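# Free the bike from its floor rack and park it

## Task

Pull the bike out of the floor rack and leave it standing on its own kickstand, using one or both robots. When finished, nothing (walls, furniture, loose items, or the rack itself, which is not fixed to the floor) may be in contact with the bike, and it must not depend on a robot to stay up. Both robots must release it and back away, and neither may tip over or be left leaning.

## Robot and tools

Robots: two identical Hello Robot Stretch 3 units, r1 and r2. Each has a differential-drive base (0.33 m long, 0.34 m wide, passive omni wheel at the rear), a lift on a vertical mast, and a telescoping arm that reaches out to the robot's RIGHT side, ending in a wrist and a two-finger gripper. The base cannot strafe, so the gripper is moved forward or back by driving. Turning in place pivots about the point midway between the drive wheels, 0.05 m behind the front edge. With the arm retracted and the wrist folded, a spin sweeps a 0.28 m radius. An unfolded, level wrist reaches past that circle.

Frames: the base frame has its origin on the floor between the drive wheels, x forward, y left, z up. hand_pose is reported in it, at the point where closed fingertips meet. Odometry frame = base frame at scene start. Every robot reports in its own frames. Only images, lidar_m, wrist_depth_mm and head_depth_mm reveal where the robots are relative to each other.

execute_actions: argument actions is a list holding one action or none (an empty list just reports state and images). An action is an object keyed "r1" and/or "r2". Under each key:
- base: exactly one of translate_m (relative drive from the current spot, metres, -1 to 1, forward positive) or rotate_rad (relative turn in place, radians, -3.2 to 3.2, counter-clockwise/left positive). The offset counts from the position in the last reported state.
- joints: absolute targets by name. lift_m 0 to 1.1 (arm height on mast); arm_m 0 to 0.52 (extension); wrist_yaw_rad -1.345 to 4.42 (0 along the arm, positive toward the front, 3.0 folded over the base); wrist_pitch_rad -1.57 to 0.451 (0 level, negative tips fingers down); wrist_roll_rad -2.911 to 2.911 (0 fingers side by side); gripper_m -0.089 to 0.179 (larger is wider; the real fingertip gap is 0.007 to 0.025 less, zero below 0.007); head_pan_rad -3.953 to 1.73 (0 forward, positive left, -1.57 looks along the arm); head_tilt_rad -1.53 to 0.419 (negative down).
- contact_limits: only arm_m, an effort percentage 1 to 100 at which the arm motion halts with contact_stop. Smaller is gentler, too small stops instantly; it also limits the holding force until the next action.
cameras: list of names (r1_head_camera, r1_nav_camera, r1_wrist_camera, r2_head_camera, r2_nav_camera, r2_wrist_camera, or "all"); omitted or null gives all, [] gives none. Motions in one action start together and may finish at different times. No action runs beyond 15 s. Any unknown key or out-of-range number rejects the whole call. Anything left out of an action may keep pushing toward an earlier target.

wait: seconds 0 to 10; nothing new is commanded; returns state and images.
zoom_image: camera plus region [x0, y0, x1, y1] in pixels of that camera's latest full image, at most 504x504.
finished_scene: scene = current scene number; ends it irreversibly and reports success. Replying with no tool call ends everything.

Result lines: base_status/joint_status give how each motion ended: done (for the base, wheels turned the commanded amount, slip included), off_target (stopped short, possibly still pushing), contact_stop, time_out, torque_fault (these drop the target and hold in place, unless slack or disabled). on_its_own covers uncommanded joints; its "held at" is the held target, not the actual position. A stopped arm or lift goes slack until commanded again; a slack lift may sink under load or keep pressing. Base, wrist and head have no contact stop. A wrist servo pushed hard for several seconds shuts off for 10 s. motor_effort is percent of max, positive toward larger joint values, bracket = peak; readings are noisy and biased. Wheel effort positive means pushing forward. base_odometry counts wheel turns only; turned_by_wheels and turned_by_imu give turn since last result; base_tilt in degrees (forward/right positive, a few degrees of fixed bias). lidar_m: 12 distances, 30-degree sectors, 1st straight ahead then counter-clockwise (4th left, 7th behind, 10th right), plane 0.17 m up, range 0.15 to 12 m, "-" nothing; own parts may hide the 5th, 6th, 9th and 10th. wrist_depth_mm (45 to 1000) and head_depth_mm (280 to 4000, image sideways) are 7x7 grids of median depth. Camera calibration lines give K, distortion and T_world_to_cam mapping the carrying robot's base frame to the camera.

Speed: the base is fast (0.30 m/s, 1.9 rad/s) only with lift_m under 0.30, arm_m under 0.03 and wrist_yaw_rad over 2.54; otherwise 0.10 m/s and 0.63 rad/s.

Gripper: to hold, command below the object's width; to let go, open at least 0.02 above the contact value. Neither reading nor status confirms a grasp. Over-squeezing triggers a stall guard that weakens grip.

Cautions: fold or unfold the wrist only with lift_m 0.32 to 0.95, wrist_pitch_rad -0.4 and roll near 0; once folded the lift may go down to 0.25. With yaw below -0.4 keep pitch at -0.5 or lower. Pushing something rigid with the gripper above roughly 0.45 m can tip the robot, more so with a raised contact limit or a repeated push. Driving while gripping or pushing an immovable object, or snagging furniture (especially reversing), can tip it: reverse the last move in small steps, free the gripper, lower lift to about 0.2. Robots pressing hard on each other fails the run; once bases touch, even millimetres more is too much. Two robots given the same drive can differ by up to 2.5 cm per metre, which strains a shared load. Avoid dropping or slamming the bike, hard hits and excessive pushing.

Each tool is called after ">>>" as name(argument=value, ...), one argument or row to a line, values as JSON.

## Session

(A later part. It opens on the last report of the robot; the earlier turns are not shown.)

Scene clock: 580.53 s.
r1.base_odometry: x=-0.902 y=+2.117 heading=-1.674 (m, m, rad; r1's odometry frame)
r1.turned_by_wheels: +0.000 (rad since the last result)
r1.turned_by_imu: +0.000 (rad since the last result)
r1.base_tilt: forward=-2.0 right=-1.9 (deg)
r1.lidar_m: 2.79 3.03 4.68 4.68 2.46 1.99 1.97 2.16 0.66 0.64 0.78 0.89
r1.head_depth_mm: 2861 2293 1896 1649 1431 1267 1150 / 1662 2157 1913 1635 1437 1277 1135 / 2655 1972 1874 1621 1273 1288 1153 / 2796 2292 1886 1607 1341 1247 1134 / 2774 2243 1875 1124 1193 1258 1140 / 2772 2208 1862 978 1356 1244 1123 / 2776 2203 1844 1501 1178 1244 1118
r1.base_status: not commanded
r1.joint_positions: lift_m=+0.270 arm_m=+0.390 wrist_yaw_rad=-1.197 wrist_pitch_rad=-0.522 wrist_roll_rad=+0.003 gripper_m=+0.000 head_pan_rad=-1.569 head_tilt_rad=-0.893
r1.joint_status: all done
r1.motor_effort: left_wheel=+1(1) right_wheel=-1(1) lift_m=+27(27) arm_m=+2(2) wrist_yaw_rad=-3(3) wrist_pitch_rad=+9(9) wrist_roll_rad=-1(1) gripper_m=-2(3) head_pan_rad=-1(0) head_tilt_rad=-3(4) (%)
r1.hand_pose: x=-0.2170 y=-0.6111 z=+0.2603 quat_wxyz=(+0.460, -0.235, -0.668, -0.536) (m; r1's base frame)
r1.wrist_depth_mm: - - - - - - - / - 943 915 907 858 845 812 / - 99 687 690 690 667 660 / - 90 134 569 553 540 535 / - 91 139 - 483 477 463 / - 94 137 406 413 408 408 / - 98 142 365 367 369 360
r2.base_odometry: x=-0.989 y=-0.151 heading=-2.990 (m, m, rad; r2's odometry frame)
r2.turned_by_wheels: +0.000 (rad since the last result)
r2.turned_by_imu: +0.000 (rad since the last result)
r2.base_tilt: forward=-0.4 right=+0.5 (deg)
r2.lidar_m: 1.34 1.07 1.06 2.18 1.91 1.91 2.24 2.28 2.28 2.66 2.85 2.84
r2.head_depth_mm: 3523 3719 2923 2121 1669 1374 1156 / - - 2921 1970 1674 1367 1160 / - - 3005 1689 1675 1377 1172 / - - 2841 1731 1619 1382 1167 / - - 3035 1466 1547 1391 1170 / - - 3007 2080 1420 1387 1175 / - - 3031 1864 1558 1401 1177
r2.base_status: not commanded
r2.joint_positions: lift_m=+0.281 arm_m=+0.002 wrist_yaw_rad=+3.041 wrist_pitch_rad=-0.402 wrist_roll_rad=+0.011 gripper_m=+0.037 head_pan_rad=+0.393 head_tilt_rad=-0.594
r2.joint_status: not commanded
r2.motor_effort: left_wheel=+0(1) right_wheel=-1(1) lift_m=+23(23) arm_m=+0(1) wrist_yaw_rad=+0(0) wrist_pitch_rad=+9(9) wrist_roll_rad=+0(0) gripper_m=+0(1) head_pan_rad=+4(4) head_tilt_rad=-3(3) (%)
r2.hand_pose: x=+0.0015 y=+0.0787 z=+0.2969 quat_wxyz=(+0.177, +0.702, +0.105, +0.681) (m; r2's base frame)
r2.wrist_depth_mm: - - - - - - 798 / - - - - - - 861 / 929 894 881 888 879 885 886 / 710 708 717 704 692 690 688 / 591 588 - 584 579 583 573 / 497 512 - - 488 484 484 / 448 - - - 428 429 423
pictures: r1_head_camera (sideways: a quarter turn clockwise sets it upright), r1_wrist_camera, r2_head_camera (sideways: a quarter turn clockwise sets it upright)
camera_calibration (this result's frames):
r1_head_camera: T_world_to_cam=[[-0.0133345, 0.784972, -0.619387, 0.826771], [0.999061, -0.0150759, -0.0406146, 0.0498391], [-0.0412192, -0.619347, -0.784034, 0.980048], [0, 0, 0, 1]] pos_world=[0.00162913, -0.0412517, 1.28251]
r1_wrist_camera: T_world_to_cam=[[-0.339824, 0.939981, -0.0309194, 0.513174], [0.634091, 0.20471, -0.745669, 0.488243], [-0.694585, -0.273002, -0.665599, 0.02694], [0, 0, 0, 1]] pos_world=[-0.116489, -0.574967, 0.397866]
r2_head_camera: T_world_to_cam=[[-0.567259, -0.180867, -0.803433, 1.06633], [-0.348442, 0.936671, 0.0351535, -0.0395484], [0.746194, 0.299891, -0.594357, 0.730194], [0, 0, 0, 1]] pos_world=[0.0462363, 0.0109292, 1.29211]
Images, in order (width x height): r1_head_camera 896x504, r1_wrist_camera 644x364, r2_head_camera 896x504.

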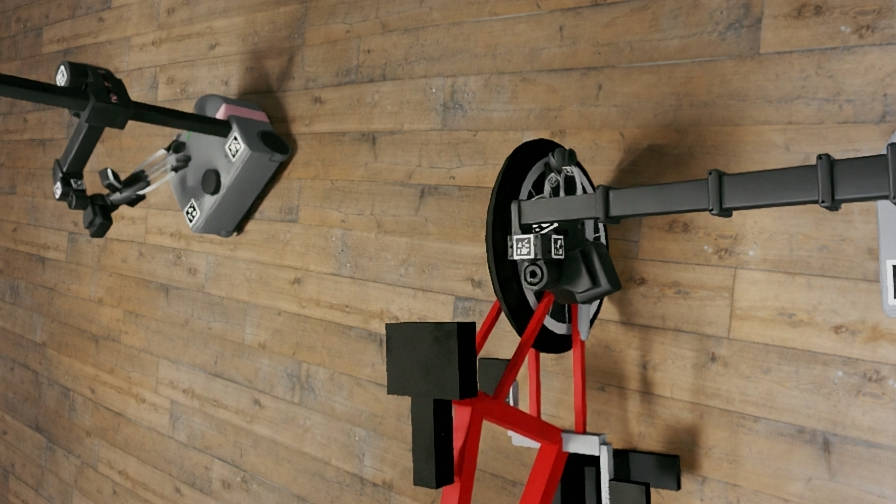

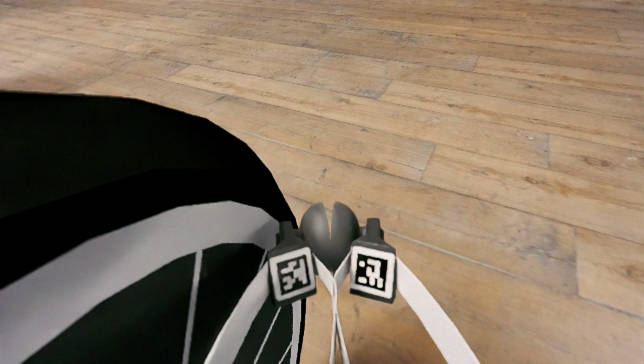

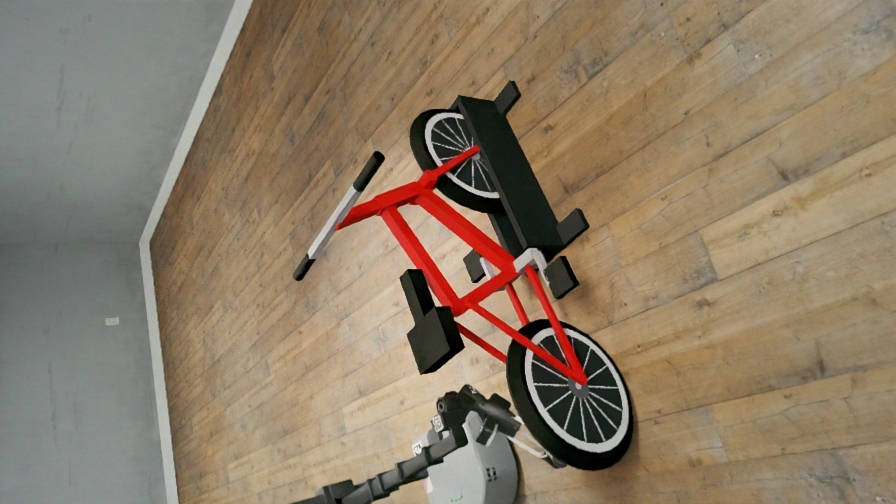

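>>> execute_actions(
  actions=[
    {"r1":{"joints":{"arm_m":0.375,"lift_m":0.225}}},
  ],
  cameras=["r1_wrist_camera"],
)

>>> execute_actions(
  actions=[
    {"r1":{"joints":{"wrist_pitch_rad":-0.95}}},
  ],
  cameras=["r1_wrist_camera","r1_head_camera","r2_head_camera"],
)

Scene clock: 586.93 s.
r1.base_odometry: x=-0.902 y=+2.117 heading=-1.674 (m, m, rad; r1's odometry frame)
r1.turned_by_wheels: +0.000 (rad since the last result)
r1.turned_by_imu: +0.001 (rad since the last result)
r1.base_tilt: forward=-2.0 right=-1.8 (deg)
r1.lidar_m: 2.78 3.06 4.69 4.70 2.46 1.99 1.97 2.15 0.66 0.64 0.78 0.89
r1.head_depth_mm: 2884 2300 1908 1647 1429 1265 1135 / 1642 2134 1897 1645 1424 1263 1138 / 2655 1966 1878 1621 1221 1261 1151 / 2770 2265 1873 1624 1134 1256 1139 / 2764 2241 1870 1123 1188 1256 1130 / 2791 2218 1869 977 1348 1251 1117 / 2711 2211 1846 1500 1175 1245 1119
r1.base_status: not commanded
r1.joint_positions: lift_m=+0.225 arm_m=+0.375 wrist_yaw_rad=-1.197 wrist_pitch_rad=-0.522 wrist_roll_rad=+0.003 gripper_m=+0.000 head_pan_rad=-1.569 head_tilt_rad=-0.893
r1.joint_status: all done
r1.motor_effort: left_wheel=+2(1) right_wheel=-1(2) lift_m=+27(27) arm_m=-2(2) wrist_yaw_rad=-2(3) wrist_pitch_rad=+9(9) wrist_roll_rad=-1(1) gripper_m=-2(2) head_pan_rad=+0(0) head_tilt_rad=-4(4) (%)
r1.hand_pose: x=-0.2170 y=-0.5968 z=+0.2153 quat_wxyz=(+0.460, -0.235, -0.668, -0.536) (m; r1's base frame)
r1.wrist_depth_mm: - 107 - - - - 939 / - 99 792 794 756 730 710 / 84 101 151 620 604 589 573 / 86 105 157 510 499 482 478 / 89 108 163 - 424 417 415 / 91 112 163 362 369 365 356 / 94 115 169 334 328 326 319
r2.base_odometry: x=-0.989 y=-0.151 heading=-2.990 (m, m, rad; r2's odometry frame)
r2.turned_by_wheels: +0.000 (rad since the last result)
r2.turned_by_imu: +0.001 (rad since the last result)
r2.base_tilt: forward=-0.3 right=+0.4 (deg)
r2.lidar_m: 1.34 1.07 1.06 2.18 1.91 1.91 2.24 2.28 2.28 2.67 2.86 2.84
r2.head_depth_mm: 3608 3708 2894 2134 1667 1359 1155 / - - 2956 1985 1668 1366 1171 / - - 2962 1683 1668 1374 1163 / - - 2827 1725 1636 1380 1168 / - - 3025 1455 1553 1377 1183 / - - 3043 2179 1413 1389 1172 / - - 3018 1857 1598 1391 1181
r2.base_status: not commanded
r2.joint_positions: lift_m=+0.281 arm_m=+0.002 wrist_yaw_rad=+3.041 wrist_pitch_rad=-0.402 wrist_roll_rad=+0.011 gripper_m=+0.037 head_pan_rad=+0.393 head_tilt_rad=-0.594
r2.joint_status: not commanded
r2.motor_effort: left_wheel=+1(0) right_wheel=-1(1) lift_m=+23(23) arm_m=-1(0) wrist_yaw_rad=+0(0) wrist_pitch_rad=+9(9) wrist_roll_rad=+0(0) gripper_m=+0(0) head_pan_rad=+4(4) head_tilt_rad=-3(4) (%)
r2.hand_pose: x=+0.0015 y=+0.0787 z=+0.2969 quat_wxyz=(+0.177, +0.702, +0.105, +0.681) (m; r2's base frame)
r2.wrist_depth_mm: - - - - - - 800 / - - - - - - 861 / 929 908 883 906 887 898 894 / 706 709 722 698 690 704 696 / 584 585 - 580 586 575 569 / 490 502 - - 495 495 488 / 443 - - - 428 426 428
pictures: r1_wrist_camera
camera_calibration (this result's frames):
r1_wrist_camera: T_world_to_cam=[[-0.339773, 0.939999, -0.0309213, 0.498308], [0.634058, 0.204657, -0.745712, 0.451744], [-0.69464, -0.272979, -0.66555, 0.000903871], [0, 0, 0, 1]] pos_world=[-0.116492, -0.560615, 0.352881]
Images, in order (width x height): r1_wrist_camera 644x364.

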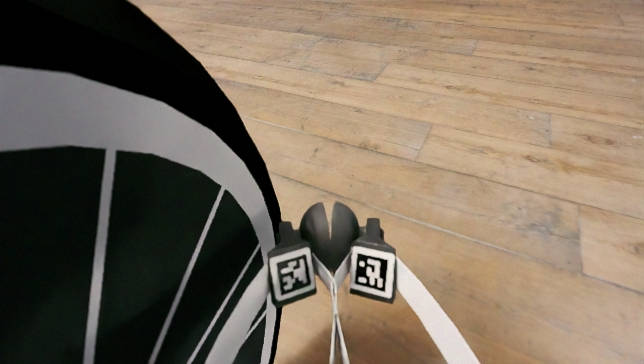

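Scene clock: 588.23 s.
r1.base_odometry: x=-0.902 y=+2.117 heading=-1.674 (m, m, rad; r1's odometry frame)
r1.turned_by_wheels: +0.000 (rad since the last result)
r1.turned_by_imu: +0.000 (rad since the last result)
r1.base_tilt: forward=-2.0 right=-1.8 (deg)
r1.lidar_m: 2.79 3.03 4.70 4.67 2.47 1.99 1.97 2.15 0.66 0.64 0.79 0.89
r1.head_depth_mm: 2930 2286 1927 1644 1440 1267 1145 / 1642 2166 1899 1625 1420 1268 1136 / 2651 1975 1875 1621 1260 1263 1150 / 2835 2212 1872 1624 - 1253 1134 / 2778 2229 1872 1539 1188 1246 1122 / 2814 2212 1860 980 1357 1251 1122 / 2728 2200 1871 1491 1182 1234 1125
r1.base_status: not commanded
r1.joint_positions: lift_m=+0.225 arm_m=+0.375 wrist_yaw_rad=-1.203 wrist_pitch_rad=-0.954 wrist_roll_rad=+0.004 gripper_m=+0.000 head_pan_rad=-1.569 head_tilt_rad=-0.893
r1.joint_status: all done
r1.motor_effort: left_wheel=+1(15) right_wheel=-2(26) lift_m=+27(27) arm_m=-1(2) wrist_yaw_rad=+4(21) wrist_pitch_rad=+2(33) wrist_roll_rad=-2(2) gripper_m=-2(3) head_pan_rad=+0(1) head_tilt_rad=-4(4) (%)
r1.hand_pose: x=-0.1414 y=-0.5660 z=+0.1410 quat_wxyz=(+0.332, -0.089, -0.702, -0.623) (m; r1's base frame)
r1.wrist_depth_mm: 91 110 165 418 405 403 400 / 95 116 178 387 377 374 373 / 99 122 194 351 349 342 343 / 103 129 170 327 324 323 318 / 106 135 108 - 307 304 302 / 110 129 102 283 286 285 281 / 99 95 269 275 271 269 264
r2.base_odometry: x=-0.989 y=-0.151 heading=-2.990 (m, m, rad; r2's odometry frame)
r2.turned_by_wheels: +0.000 (rad since the last result)
r2.turned_by_imu: +0.000 (rad since the last result)
r2.base_tilt: forward=-0.4 right=+0.4 (deg)
r2.lidar_m: 1.34 1.07 1.06 2.18 1.91 1.91 2.24 2.28 2.28 2.67 2.86 2.84
r2.head_depth_mm: 3555 3742 2909 2125 1670 1373 1160 / - - 2965 1992 1671 1361 1162 / - - 3004 1688 1667 1373 1173 / - - 2994 1729 1622 1385 1174 / - - 3013 1459 1551 1380 1176 / - - 2996 2186 1423 1387 1176 / - - 3044 1856 1615 1395 1191
r2.base_status: not commanded
r2.joint_positions: lift_m=+0.281 arm_m=+0.002 wrist_yaw_rad=+3.041 wrist_pitch_rad=-0.402 wrist_roll_rad=+0.011 gripper_m=+0.037 head_pan_rad=+0.393 head_tilt_rad=-0.594
r2.joint_status: not commanded
r2.motor_effort: left_wheel=+1(1) right_wheel=-1(1) lift_m=+23(23) arm_m=-1(1) wrist_yaw_rad=+0(0) wrist_pitch_rad=+9(9) wrist_roll_rad=+0(0) gripper_m=-1(1) head_pan_rad=+4(4) head_tilt_rad=-3(2) (%)
r2.hand_pose: x=+0.0015 y=+0.0787 z=+0.2969 quat_wxyz=(+0.177, +0.702, +0.105, +0.681) (m; r2's base frame)
r2.wrist_depth_mm: - - - - - - 779 / - - - - - - 857 / 922 912 903 897 883 876 858 / 713 713 734 705 705 709 693 / 589 588 - 578 588 577 566 / 498 511 - - 487 495 483 / 443 - - - 424 427 426
pictures: r1_head_camera (sideways: a quarter turn clockwise sets it upright), r1_wrist_camera, r2_head_camera (sideways: a quarter turn clockwise sets it upright)
camera_calibration (this result's frames):
r1_head_camera: T_world_to_cam=[[-0.0133345, 0.784973, -0.619387, 0.826771], [0.999061, -0.015076, -0.0406146, 0.0498391], [-0.0412193, -0.619347, -0.784035, 0.980048], [0, 0, 0, 1]] pos_world=[0.00162912, -0.0412517, 1.28251]
r1_wrist_camera: T_world_to_cam=[[-0.322991, 0.94624, -0.0175408, 0.496761], [0.87002, 0.289577, -0.399012, 0.374681], [-0.372481, -0.144138, -0.916778, 0.166308], [0, 0, 0, 1]] pos_world=[-0.103584, -0.554583, 0.310683]
r2_head_camera: T_world_to_cam=[[-0.567259, -0.180867, -0.803433, 1.06633], [-0.348442, 0.936671, 0.0351535, -0.0395484], [0.746194, 0.29989, -0.594357, 0.730194], [0, 0, 0, 1]] pos_world=[0.0462363, 0.0109292, 1.29211]
Images, in order (width x height): r1_head_camera 896x504, r1_wrist_camera 644x364, r2_head_camera 896x504.

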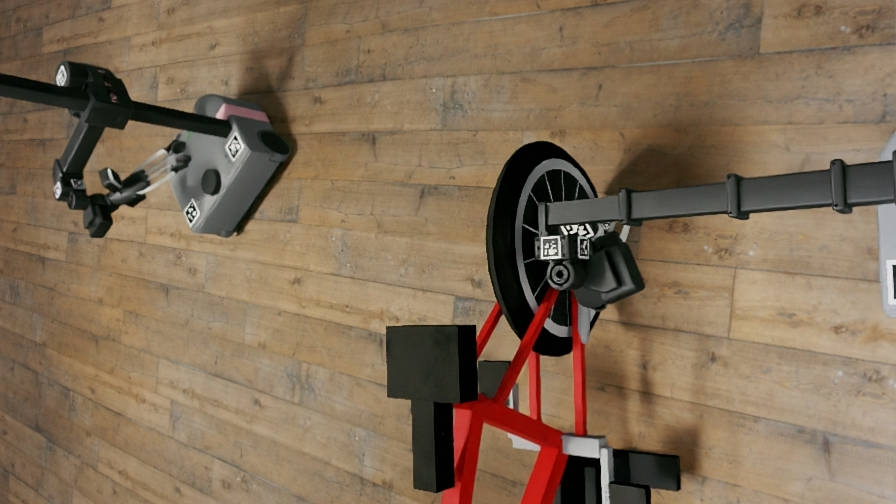

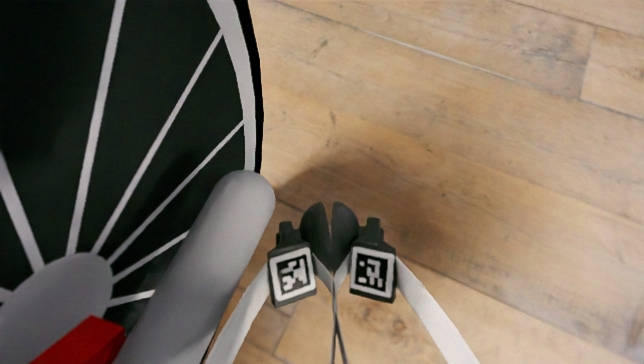

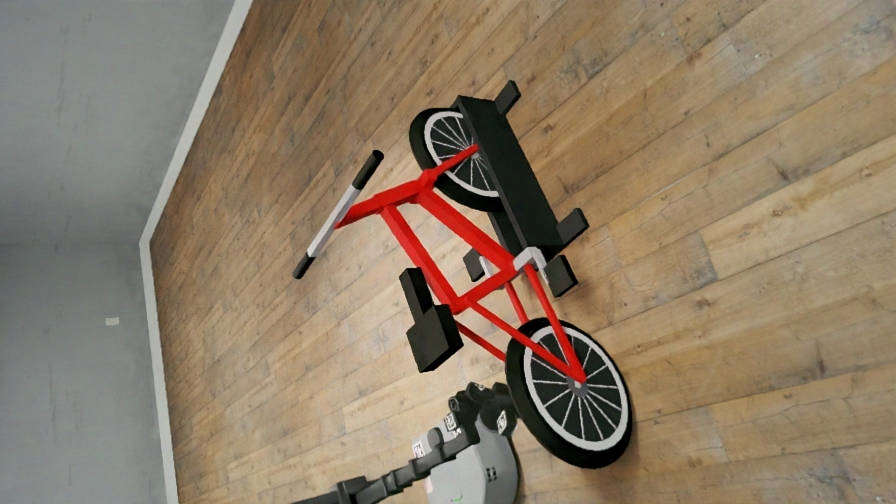

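>>> execute_actions(
  actions=[
    {"r1":{"joints":{"wrist_pitch_rad":-0.55,"lift_m":0.25}}},
  ],
  cameras=[],
)

>>> execute_actions(
  actions=[
    {"r1":{"joints":{"arm_m":0.405,"wrist_yaw_rad":-1.3}}},
  ],
  cameras=["r1_wrist_camera"],
)

>>> execute_actions(
  actions=[
    {"r1":{"joints":{"wrist_pitch_rad":-1.0}}},
  ],
  cameras=["r1_wrist_camera","r1_head_camera","r2_head_camera"],
)

Scene clock: 596.83 s.
r1.base_odometry: x=-0.902 y=+2.117 heading=-1.674 (m, m, rad; r1's odometry frame)
r1.turned_by_wheels: +0.000 (rad since the last result)
r1.turned_by_imu: +0.001 (rad since the last result)
r1.base_tilt: forward=-2.0 right=-1.8 (deg)
r1.lidar_m: 2.79 3.03 4.66 4.68 2.47 1.99 1.97 2.14 0.66 0.64 0.79 0.89
r1.head_depth_mm: 2872 2283 1925 1639 1437 1278 1144 / 1660 2171 1889 1612 1429 1268 1138 / 2638 1977 1896 1606 1223 1276 1158 / 2812 2255 1903 1611 1227 1252 1142 / 2772 2241 1861 1539 1188 1253 1124 / 2761 2223 1882 979 1346 1245 1119 / 2759 2214 1855 1489 1187 1236 1123
r1.base_status: not commanded
r1.joint_positions: lift_m=+0.250 arm_m=+0.375 wrist_yaw_rad=-1.203 wrist_pitch_rad=-0.573 wrist_roll_rad=+0.003 gripper_m=+0.000 head_pan_rad=-1.569 head_tilt_rad=-0.893
r1.joint_status: all done
r1.motor_effort: left_wheel=+1(2) right_wheel=-1(3) lift_m=+44(47) arm_m=+0(1) wrist_yaw_rad=+4(11) wrist_pitch_rad=+9(23) wrist_roll_rad=-1(2) gripper_m=-1(3) head_pan_rad=+0(1) head_tilt_rad=-4(4) (%)
r1.hand_pose: x=-0.2103 y=-0.5925 z=+0.2293 quat_wxyz=(+0.445, -0.220, -0.673, -0.549) (m; r1's base frame)
r1.wrist_depth_mm: 98 - - 1000 958 931 881 / 87 108 771 753 725 708 682 / 87 105 162 617 604 574 571 / 89 109 164 515 509 501 483 / 92 112 172 - 430 423 424 / 94 116 171 372 380 372 370 / 97 121 178 345 338 338 333
r2.base_odometry: x=-0.989 y=-0.151 heading=-2.990 (m, m, rad; r2's odometry frame)
r2.turned_by_wheels: +0.000 (rad since the last result)
r2.turned_by_imu: +0.001 (rad since the last result)
r2.base_tilt: forward=-0.3 right=+0.4 (deg)
r2.lidar_m: 1.34 1.07 1.06 2.17 1.90 1.91 2.24 2.27 2.28 2.67 2.86 2.84
r2.head_depth_mm: 3573 3805 2921 2136 1666 1375 1165 / - - 2949 2003 1673 1357 1164 / - - 3009 1677 1679 1371 1163 / - - 3019 1735 1623 1375 1167 / - - 3019 1457 1550 1385 1174 / - - 3054 2073 1418 1393 1173 / - - 3032 1828 1601 1385 1175
r2.base_status: not commanded
r2.joint_positions: lift_m=+0.281 arm_m=+0.002 wrist_yaw_rad=+3.041 wrist_pitch_rad=-0.402 wrist_roll_rad=+0.011 gripper_m=+0.037 head_pan_rad=+0.393 head_tilt_rad=-0.594
r2.joint_status: not commanded
r2.motor_effort: left_wheel=+0(1) right_wheel=-2(1) lift_m=+23(23) arm_m=+0(1) wrist_yaw_rad=+0(0) wrist_pitch_rad=+9(9) wrist_roll_rad=+0(0) gripper_m=-1(1) head_pan_rad=+4(3) head_tilt_rad=-3(3) (%)
r2.hand_pose: x=+0.0015 y=+0.0787 z=+0.2969 quat_wxyz=(+0.177, +0.702, +0.105, +0.681) (m; r2's base frame)
r2.wrist_depth_mm: - - - - - - 800 / - - - - - - 845 / 907 902 892 899 901 886 875 / 715 701 732 709 700 701 706 / 584 581 - 582 582 582 577 / 494 505 - - 489 488 490 / 442 - - - 430 428 427
pictures: none
No camera images: the call's "cameras" was empty. Leave "cameras" out to get every camera's image.

Scene clock: 598.03 s.
r1.base_odometry: x=-0.902 y=+2.117 heading=-1.674 (m, m, rad; r1's odometry frame)
r1.turned_by_wheels: +0.000 (rad since the last result)
r1.turned_by_imu: +0.000 (rad since the last result)
r1.base_tilt: forward=-1.9 right=-1.8 (deg)
r1.lidar_m: 2.78 3.04 4.67 4.69 2.47 1.99 1.98 2.15 0.66 0.64 0.79 0.89
r1.head_depth_mm: 2915 2295 1914 1624 1434 1279 1140 / 1649 2134 1908 1631 1427 1263 1131 / 2643 1992 1888 1606 1293 1270 1146 / 2805 2238 1879 1624 1345 1255 1142 / 2810 2248 1872 1535 1186 1256 1123 / 2802 2218 1872 975 1354 1248 1123 / 2743 2203 1868 1505 1184 1241 1119
r1.base_status: not commanded
r1.joint_positions: lift_m=+0.250 arm_m=+0.405 wrist_yaw_rad=-1.297 wrist_pitch_rad=-0.572 wrist_roll_rad=+0.003 gripper_m=+0.000 head_pan_rad=-1.569 head_tilt_rad=-0.893
r1.joint_status: all done
r1.motor_effort: left_wheel=+1(1) right_wheel=-1(1) lift_m=+43(43) arm_m=+2(2) wrist_yaw_rad=-3(2) wrist_pitch_rad=+9(9) wrist_roll_rad=-1(1) gripper_m=-1(1) head_pan_rad=-1(0) head_tilt_rad=-4(4) (%)
r1.hand_pose: x=-0.2162 y=-0.6043 z=+0.2294 quat_wxyz=(+0.419, -0.251, -0.662, -0.569) (m; r1's base frame)
r1.wrist_depth_mm: - - - 974 940 944 878 / - 100 769 763 728 709 682 / - 88 176 614 595 586 561 / - 89 141 508 504 487 479 / - 90 145 - 431 422 415 / - 93 139 371 382 378 371 / - 95 144 339 343 338 332
r2.base_odometry: x=-0.989 y=-0.151 heading=-2.990 (m, m, rad; r2's odometry frame)
r2.turned_by_wheels: +0.000 (rad since the last result)
r2.turned_by_imu: +0.000 (rad since the last result)
r2.base_tilt: forward=-0.3 right=+0.5 (deg)
r2.lidar_m: 1.35 1.07 1.06 2.18 1.91 1.91 2.24 2.27 2.27 2.66 2.86 2.84
r2.head_depth_mm: 3535 3794 2971 2102 1662 1367 1162 / - - 2964 1948 1660 1375 1161 / - - 2993 1687 1675 1376 1167 / - - 2988 1735 1625 1382 1170 / - - 3028 1453 1551 1387 1176 / - - 3053 2077 1417 1385 1179 / - - 3070 1847 1595 1397 1180
r2.base_status: not commanded
r2.joint_positions: lift_m=+0.281 arm_m=+0.002 wrist_yaw_rad=+3.041 wrist_pitch_rad=-0.402 wrist_roll_rad=+0.011 gripper_m=+0.037 head_pan_rad=+0.393 head_tilt_rad=-0.594
r2.joint_status: not commanded
r2.motor_effort: left_wheel=+1(1) right_wheel=-2(1) lift_m=+23(23) arm_m=+0(1) wrist_yaw_rad=+1(0) wrist_pitch_rad=+9(9) wrist_roll_rad=+0(0) gripper_m=+0(1) head_pan_rad=+4(4) head_tilt_rad=-2(3) (%)
r2.hand_pose: x=+0.0015 y=+0.0787 z=+0.2969 quat_wxyz=(+0.177, +0.702, +0.105, +0.681) (m; r2's base frame)
r2.wrist_depth_mm: - - - - - - 798 / - - - - - - 849 / 919 902 889 879 885 886 865 / 720 712 718 687 706 705 696 / 587 582 - 575 589 576 572 / 497 512 - - 486 488 484 / 443 - - - 426 427 427
pictures: r1_wrist_camera
camera_calibration (this result's frames):
r1_wrist_camera: T_world_to_cam=[[-0.243173, 0.969525, -0.0297966, 0.544505], [0.686438, 0.150304, -0.711486, 0.4339], [-0.685325, -0.193467, -0.702068, 0.0672176], [0, 0, 0, 1]] pos_world=[-0.119371, -0.580124, 0.37213]
Images, in order (width x height): r1_wrist_camera 644x364.

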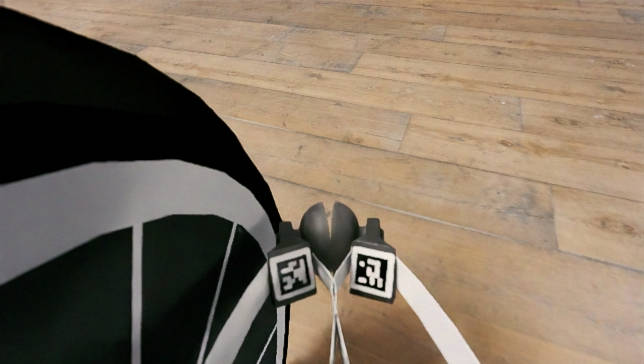

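Scene clock: 599.40 s.
r1.base_odometry: x=-0.902 y=+2.117 heading=-1.675 (m, m, rad; r1's odometry frame)
r1.turned_by_wheels: -0.001 (rad since the last result)
r1.turned_by_imu: -0.001 (rad since the last result)
r1.base_tilt: forward=-2.0 right=-1.9 (deg)
r1.lidar_m: 2.79 3.03 4.67 4.70 2.47 1.99 1.97 2.15 0.67 0.63 0.79 0.89
r1.head_depth_mm: 2924 2299 1907 1642 1433 1268 1142 / 1696 2115 1895 1625 1434 1268 1135 / 2627 1971 1878 1622 1262 1272 1151 / 2783 2275 1882 1630 1343 1259 1140 / 2773 2231 1869 1533 1192 1257 1127 / 2748 2213 1869 978 1357 1237 1131 / 2764 2219 1863 1500 1186 1242 1118
r1.base_status: not commanded
r1.joint_positions: lift_m=+0.250 arm_m=+0.405 wrist_yaw_rad=-1.310 wrist_pitch_rad=-0.867 wrist_roll_rad=+0.003 gripper_m=+0.000 head_pan_rad=-1.569 head_tilt_rad=-0.893
r1.joint_status: wrist_pitch_rad off_target (ended at -0.867, target -1.000)
r1.on_its_own: left_wheel is at rest, and its effort (-21) is outside its rest range (-18 to +18); right_wheel is at rest, and its effort (+31) is outside its rest range (-18 to +18); wrist_pitch_rad is at rest, and its effort (-53) is outside its rest range (-20 to +32)
r1.motor_effort: left_wheel=-21(21) right_wheel=+31(31) lift_m=+34(43) arm_m=+2(3) wrist_yaw_rad=+10(9) wrist_pitch_rad=-53(53) wrist_roll_rad=-1(2) gripper_m=-3(4) head_pan_rad=+0(0) head_tilt_rad=-4(4) (%)
r1.hand_pose: x=-0.1640 y=-0.5876 z=+0.1779 quat_wxyz=(+0.327, -0.156, -0.690, -0.626) (m; r1's base frame)
r1.wrist_depth_mm: - 89 494 519 512 500 491 / - 91 147 469 455 450 438 / - 94 155 417 416 408 401 / - 97 164 387 376 374 370 / - 101 174 - 349 343 339 / - 104 168 315 323 320 314 / - 108 167 131 299 298 293
r2.base_odometry: x=-0.989 y=-0.151 heading=-2.990 (m, m, rad; r2's odometry frame)
r2.turned_by_wheels: +0.000 (rad since the last result)
r2.turned_by_imu: +0.000 (rad since the last result)
r2.base_tilt: forward=-0.3 right=+0.5 (deg)
r2.lidar_m: 1.34 1.07 1.06 2.17 1.91 1.91 2.24 2.28 2.28 2.67 2.86 2.83
r2.head_depth_mm: 3557 3794 2919 2109 1666 1363 1159 / - - 2973 1861 1663 1380 1164 / - - 2990 1670 1680 1374 1171 / - - 2994 1725 1612 1379 1172 / - - 3028 1409 1548 1389 1172 / - - 3034 2093 1429 1389 1184 / - - 3034 1838 1657 1388 1178
r2.base_status: not commanded
r2.joint_positions: lift_m=+0.281 arm_m=+0.002 wrist_yaw_rad=+3.041 wrist_pitch_rad=-0.402 wrist_roll_rad=+0.011 gripper_m=+0.037 head_pan_rad=+0.393 head_tilt_rad=-0.594
r2.joint_status: not commanded
r2.motor_effort: left_wheel=+0(0) right_wheel=-1(1) lift_m=+23(23) arm_m=-1(0) wrist_yaw_rad=+0(0) wrist_pitch_rad=+9(9) wrist_roll_rad=+0(0) gripper_m=-1(1) head_pan_rad=+4(4) head_tilt_rad=-2(3) (%)
r2.hand_pose: x=+0.0015 y=+0.0787 z=+0.2969 quat_wxyz=(+0.177, +0.702, +0.105, +0.681) (m; r2's base frame)
r2.wrist_depth_mm: - - - - - - 797 / - - - - - - 852 / 900 907 885 891 895 888 884 / 714 709 713 696 701 698 688 / 584 586 - 583 587 577 568 / 494 504 - - 495 487 483 / 440 - - - 431 422 423
pictures: r1_head_camera (sideways: a quarter turn clockwise sets it upright), r1_wrist_camera, r2_head_camera (sideways: a quarter turn clockwise sets it upright)
camera_calibration (this result's frames):
r1_head_camera: T_world_to_cam=[[-0.0133346, 0.784972, -0.619387, 0.826771], [0.999061, -0.0150758, -0.0406146, 0.0498391], [-0.0412191, -0.619347, -0.784034, 0.980048], [0, 0, 0, 1]] pos_world=[0.00162913, -0.0412517, 1.28251]
r1_wrist_camera: T_world_to_cam=[[-0.223179, 0.974567, -0.0202631, 0.544075], [0.858604, 0.186697, -0.477434, 0.366849], [-0.461509, -0.123951, -0.878434, 0.179012], [0, 0, 0, 1]] pos_world=[-0.110936, -0.576538, 0.343421]
r2_head_camera: T_world_to_cam=[[-0.567259, -0.180867, -0.803433, 1.06633], [-0.348442, 0.936671, 0.0351535, -0.0395484], [0.746194, 0.29989, -0.594357, 0.730194], [0, 0, 0, 1]] pos_world=[0.0462363, 0.0109292, 1.29211]
Images, in order (width x height): r1_head_camera 896x504, r1_wrist_camera 644x364, r2_head_camera 896x504.

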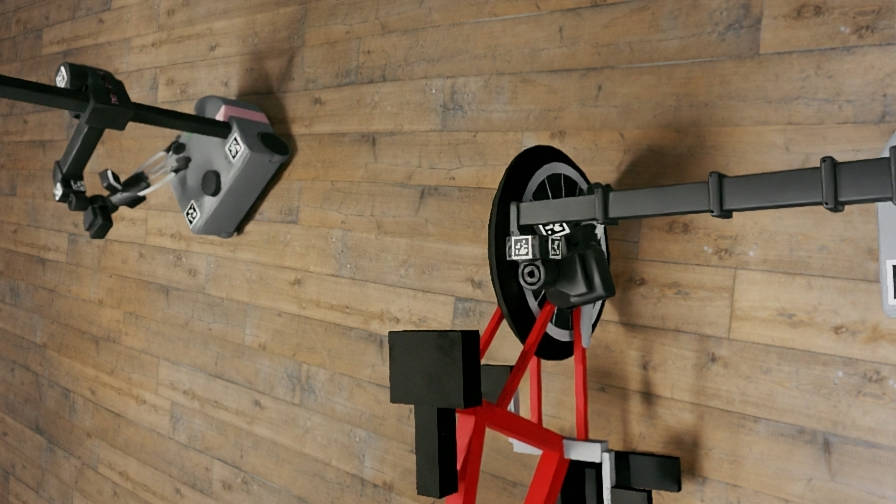

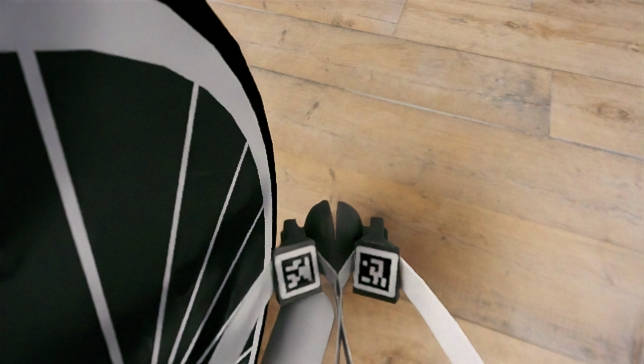

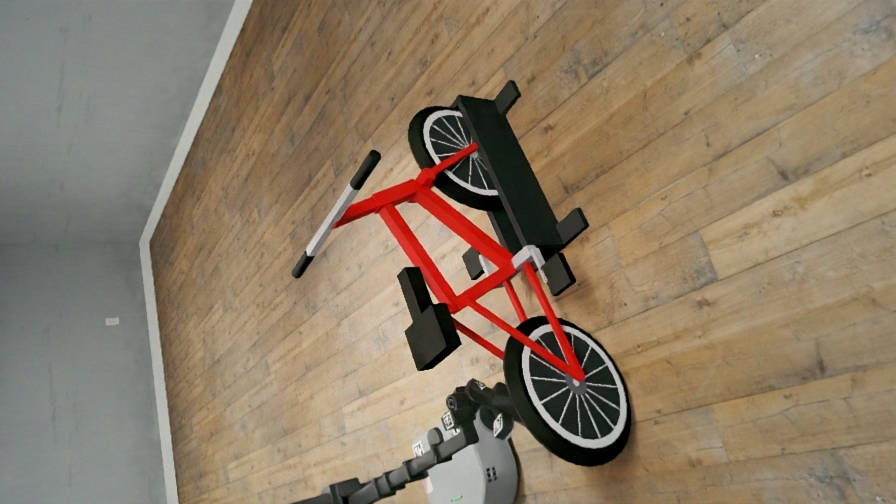

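>>> execute_actions(
  actions=[
    {"r1":{"base":{"translate_m":0.04},"joints":{"wrist_pitch_rad":-1.1}}},
  ],
  cameras=["r1_wrist_camera","r1_head_camera","r2_head_camera"],
)

Scene clock: 610.43 s.
r1.base_odometry: x=-0.907 y=+2.077 heading=-1.676 (m, m, rad; r1's odometry frame)
r1.turned_by_wheels: -0.001 (rad since the last result)
r1.turned_by_imu: -0.062 (rad since the last result)
r1.base_tilt: forward=-2.0 right=-1.7 (deg)
r1.lidar_m: 2.75 2.94 4.29 4.68 2.64 2.04 2.01 2.13 0.68 0.58 0.77 0.84
r1.head_depth_mm: 2931 2298 1896 1637 1432 1270 1137 / 2573 2300 1879 1629 1421 1268 1136 / 2696 1918 1890 1618 1350 1276 1155 / 2826 2149 1868 1609 - 1262 1137 / 2786 2222 1859 1573 1178 1254 1133 / 2800 2212 1863 939 1342 1245 1127 / 2796 2215 1860 997 1234 1244 1119
r1.base_status: done
r1.joint_positions: lift_m=+0.250 arm_m=+0.405 wrist_yaw_rad=-1.302 wrist_pitch_rad=-0.973 wrist_roll_rad=+0.003 gripper_m=+0.000 head_pan_rad=-1.569 head_tilt_rad=-0.893
r1.joint_status: wrist_pitch_rad off_target (ended at -0.973, target -1.100)
r1.on_its_own: left_wheel is at rest, and its effort (-24) is outside its rest range (-18 to +18); right_wheel is at rest, and its effort (+37) is outside its rest range (-18 to +18); wrist_pitch_rad is at rest, and its effort (-50) is outside its rest range (-20 to +32)
r1.motor_effort: left_wheel=-24(29) right_wheel=+37(43) lift_m=+32(34) arm_m=+0(2) wrist_yaw_rad=+3(13) wrist_pitch_rad=-50(65) wrist_roll_rad=-2(1) gripper_m=-4(4) head_pan_rad=+0(0) head_tilt_rad=-4(4) (%)
r1.hand_pose: x=-0.1414 y=-0.5827 z=+0.1635 quat_wxyz=(+0.296, -0.117, -0.698, -0.642) (m; r1's base frame)
r1.wrist_depth_mm: - 104 437 442 430 429 425 / 86 106 183 407 398 400 392 / 86 109 190 378 374 373 367 / 88 112 199 354 349 351 342 / 90 115 207 - 330 324 325 / 92 119 194 136 308 306 305 / 94 122 272 131 294 290 288
r2.base_odometry: x=-0.989 y=-0.151 heading=-2.990 (m, m, rad; r2's odometry frame)
r2.turned_by_wheels: +0.000 (rad since the last result)
r2.turned_by_imu: +0.001 (rad since the last result)
r2.base_tilt: forward=-0.4 right=+0.5 (deg)
r2.lidar_m: 1.34 1.07 1.07 2.18 1.91 1.91 2.24 2.28 2.28 2.67 2.86 2.84
r2.head_depth_mm: 3537 3781 2927 2144 1670 1367 1155 / - - 2926 1873 1667 1370 1158 / - - 2958 1668 1680 1379 1167 / - - 3014 1727 1628 1384 1168 / - - 2983 1473 1552 1383 1175 / - - 3065 2110 1426 1392 1180 / - - 2907 1855 1650 1399 1180
r2.base_status: not commanded
r2.joint_positions: lift_m=+0.281 arm_m=+0.002 wrist_yaw_rad=+3.041 wrist_pitch_rad=-0.402 wrist_roll_rad=+0.011 gripper_m=+0.037 head_pan_rad=+0.393 head_tilt_rad=-0.594
r2.joint_status: not commanded
r2.motor_effort: left_wheel=+0(1) right_wheel=-1(1) lift_m=+23(23) arm_m=-1(1) wrist_yaw_rad=+0(0) wrist_pitch_rad=+9(9) wrist_roll_rad=+0(0) gripper_m=-1(1) head_pan_rad=+4(4) head_tilt_rad=-2(2) (%)
r2.hand_pose: x=+0.0015 y=+0.0787 z=+0.2969 quat_wxyz=(+0.177, +0.702, +0.105, +0.681) (m; r2's base frame)
r2.wrist_depth_mm: - - - - - - 819 / - - - - - - 866 / 906 894 900 885 879 883 886 / 715 703 721 704 687 709 691 / 591 575 - 573 589 574 573 / 496 508 - - 491 484 489 / 443 - - - 429 421 430
pictures: r1_head_camera (sideways: a quarter turn clockwise sets it upright), r1_wrist_camera, r2_head_camera (sideways: a quarter turn clockwise sets it upright)
camera_calibration (this result's frames):
r1_head_camera: T_world_to_cam=[[-0.0133346, 0.784972, -0.619387, 0.826771], [0.999061, -0.0150758, -0.0406146, 0.0498391], [-0.0412191, -0.619347, -0.784034, 0.980048], [0, 0, 0, 1]] pos_world=[0.00162913, -0.0412517, 1.28251]
r1_wrist_camera: T_world_to_cam=[[-0.228377, 0.973436, -0.0163201, 0.541982], [0.901148, 0.205014, -0.381971, 0.34077], [-0.368478, -0.10194, -0.92403, 0.210861], [0, 0, 0, 1]] pos_world=[-0.10561, -0.575952, 0.333851]
r2_head_camera: T_world_to_cam=[[-0.567259, -0.180867, -0.803433, 1.06633], [-0.348442, 0.936671, 0.0351535, -0.0395484], [0.746194, 0.299891, -0.594357, 0.730194], [0, 0, 0, 1]] pos_world=[0.0462363, 0.0109292, 1.29211]
Images, in order (width x height): r1_head_camera 896x504, r1_wrist_camera 644x364, r2_head_camera 896x504.

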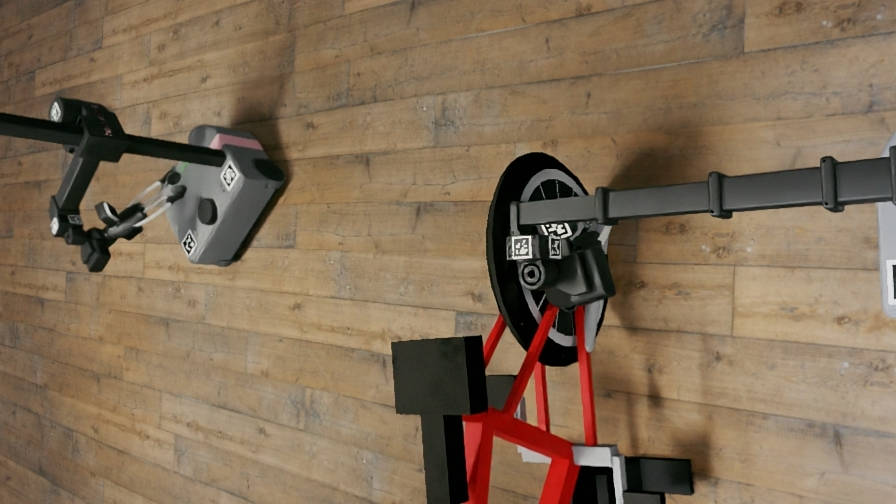

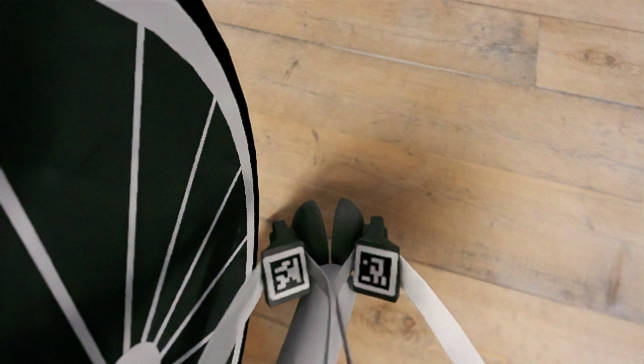

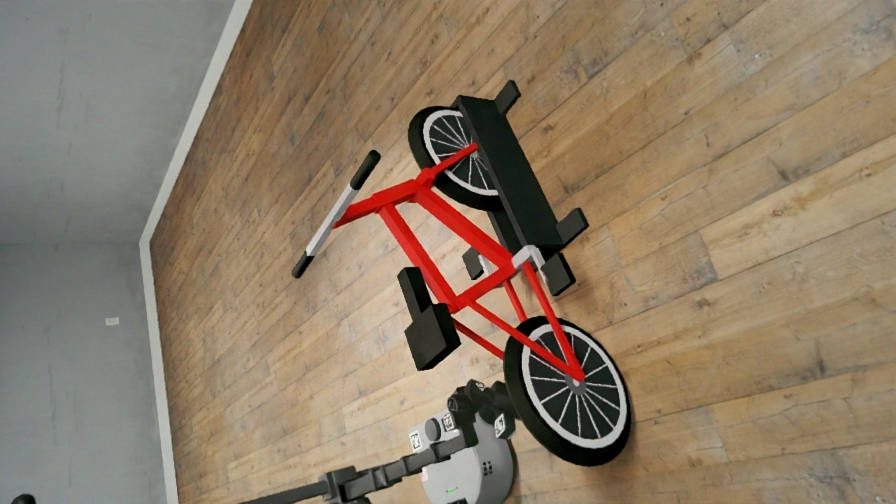

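>>> execute_actions(
  actions=[
    {"r1":{"joints":{"lift_m":0.21,"wrist_pitch_rad":-1.2}}},
  ],
  cameras=["r1_wrist_camera","r1_head_camera","r2_head_camera"],
)

Scene clock: 618.33 s.
r1.base_odometry: x=-0.907 y=+2.077 heading=-1.676 (m, m, rad; r1's odometry frame)
r1.turned_by_wheels: +0.000 (rad since the last result)
r1.turned_by_imu: -0.010 (rad since the last result)
r1.base_tilt: forward=-1.9 right=-1.9 (deg)
r1.lidar_m: 2.76 2.92 4.22 4.70 2.65 2.05 2.00 2.13 0.68 0.56 0.77 0.83
r1.head_depth_mm: 2904 2296 1901 1633 1432 1277 1146 / 2631 2302 1912 1615 1417 1264 1143 / 2730 1876 1878 1634 1365 1273 1153 / 2768 2026 1882 1618 1334 1256 1133 / 2791 2255 1884 1573 1174 1255 1128 / 2793 2214 1851 939 1331 1242 1128 / 2754 2224 1860 987 1198 1237 1118
r1.base_status: not commanded
r1.joint_positions: lift_m=+0.239 arm_m=+0.405 wrist_yaw_rad=-1.316 wrist_pitch_rad=-1.079 wrist_roll_rad=-0.006 gripper_m=+0.000 head_pan_rad=-1.569 head_tilt_rad=-0.893
r1.joint_status: lift_m contact_stop (moved -0.011 of -0.040); wrist_pitch_rad off_target (ended at -1.079, target -1.200)
r1.on_its_own: lift_m is slack since a contact_stop, until your next command for it (your +0.210 is given up); left_wheel is at rest, and its effort (-20) is outside its rest range (-18 to +18); right_wheel is at rest, and its effort (+30) is outside its rest range (-18 to +18); wrist_yaw_rad is at rest, and its effort (+15) is outside its rest range (-12 to +12); wrist_pitch_rad is at rest, and its effort (-48) is outside its rest range (-20 to +32)
r1.motor_effort: left_wheel=-20(27) right_wheel=+30(42) lift_m=+34(34) arm_m=+2(2) wrist_yaw_rad=+15(20) wrist_pitch_rad=-48(67) wrist_roll_rad=+3(4) gripper_m=-12(13) head_pan_rad=+0(1) head_tilt_rad=-4(4) (%)
r1.hand_pose: x=-0.1180 y=-0.5747 z=+0.1405 quat_wxyz=(+0.260, -0.081, -0.701, -0.659) (m; r1's base frame)
r1.wrist_depth_mm: 90 115 372 372 370 365 364 / 92 118 348 351 349 344 345 / 94 121 218 336 336 332 327 / 96 123 228 321 320 315 314 / 98 127 235 309 306 301 304 / 100 131 219 128 290 291 289 / 101 134 276 122 280 279 277
r2.base_odometry: x=-0.989 y=-0.151 heading=-2.990 (m, m, rad; r2's odometry frame)
r2.turned_by_wheels: +0.000 (rad since the last result)
r2.turned_by_imu: +0.001 (rad since the last result)
r2.base_tilt: forward=-0.4 right=+0.5 (deg)
r2.lidar_m: 1.34 1.07 1.06 2.18 1.91 1.91 2.23 2.27 2.28 2.67 2.86 2.84
r2.head_depth_mm: 3650 3838 2915 2107 1644 1363 1165 / - - 2970 1890 1677 1368 1162 / - - 2927 1668 1664 1369 1167 / - - 2997 1733 1624 1390 1168 / - - 3045 1466 1548 1388 1178 / - - 3032 2080 1422 1390 1183 / - - 2895 1869 1637 1392 1175
r2.base_status: not commanded
r2.joint_positions: lift_m=+0.281 arm_m=+0.002 wrist_yaw_rad=+3.041 wrist_pitch_rad=-0.402 wrist_roll_rad=+0.011 gripper_m=+0.037 head_pan_rad=+0.393 head_tilt_rad=-0.594
r2.joint_status: not commanded
r2.motor_effort: left_wheel=+0(1) right_wheel=-1(1) lift_m=+23(23) arm_m=-1(1) wrist_yaw_rad=+0(1) wrist_pitch_rad=+9(9) wrist_roll_rad=+0(0) gripper_m=-1(0) head_pan_rad=+4(3) head_tilt_rad=-2(2) (%)
r2.hand_pose: x=+0.0015 y=+0.0787 z=+0.2969 quat_wxyz=(+0.177, +0.702, +0.105, +0.681) (m; r2's base frame)
r2.wrist_depth_mm: - - - - - - 812 / - - - - - - 862 / 909 907 901 911 888 889 874 / 713 709 725 698 700 695 697 / 586 583 - 583 585 583 570 / 493 513 - - 488 495 487 / 443 - - - 429 422 424
pictures: r1_head_camera (sideways: a quarter turn clockwise sets it upright), r1_wrist_camera, r2_head_camera (sideways: a quarter turn clockwise sets it upright)
camera_calibration (this result's frames):
r1_head_camera: T_world_to_cam=[[-0.0133344, 0.784972, -0.619387, 0.826771], [0.999061, -0.0150761, -0.0406146, 0.0498391], [-0.0412193, -0.619347, -0.784034, 0.980048], [0, 0, 0, 1]] pos_world=[0.00162912, -0.0412517, 1.28251]
r1_wrist_camera: T_world_to_cam=[[-0.221295, 0.975175, -0.0079298, 0.539832], [0.93609, 0.210131, -0.282099, 0.302331], [-0.27343, -0.0698501, -0.959352, 0.233628], [0, 0, 0, 1]] pos_world=[-0.0996665, -0.573641, 0.3137]
r2_head_camera: T_world_to_cam=[[-0.567259, -0.180867, -0.803433, 1.06633], [-0.348442, 0.936671, 0.0351535, -0.0395484], [0.746194, 0.29989, -0.594357, 0.730194], [0, 0, 0, 1]] pos_world=[0.0462363, 0.0109292, 1.29211]
Images, in order (width x height): r1_head_camera 896x504, r1_wrist_camera 644x364, r2_head_camera 896x504.

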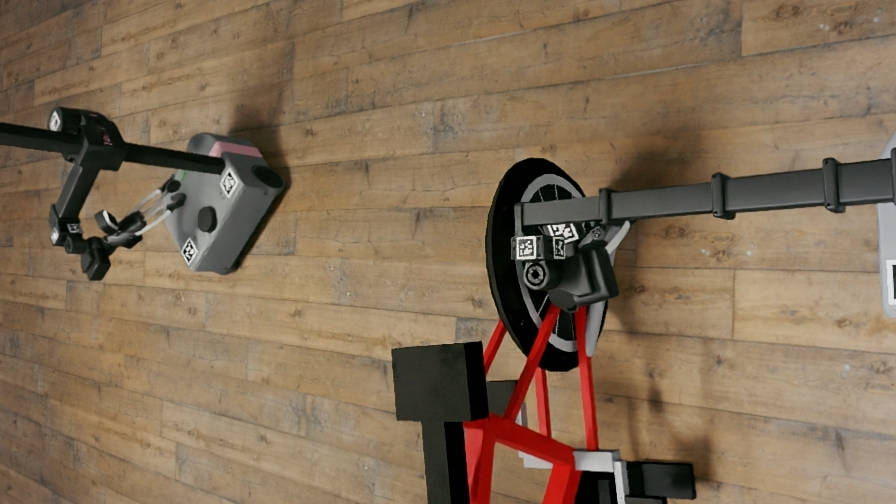

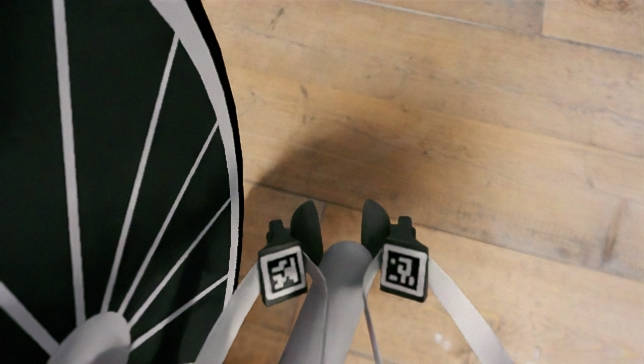

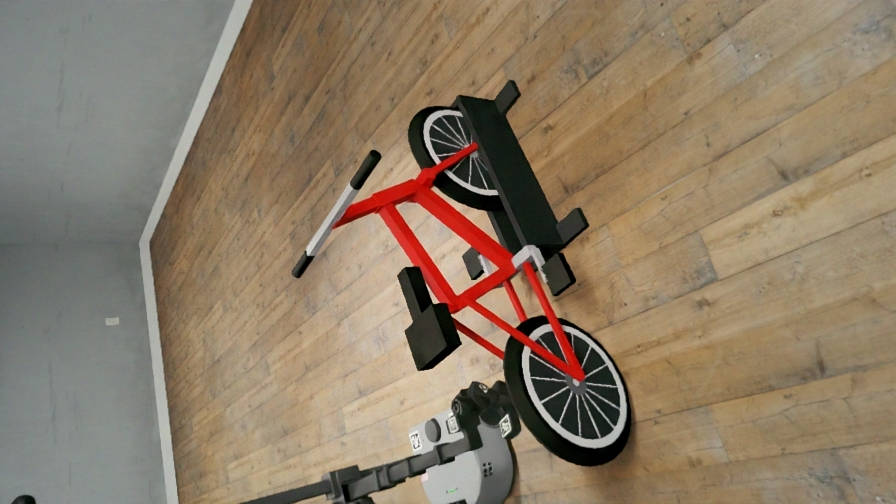

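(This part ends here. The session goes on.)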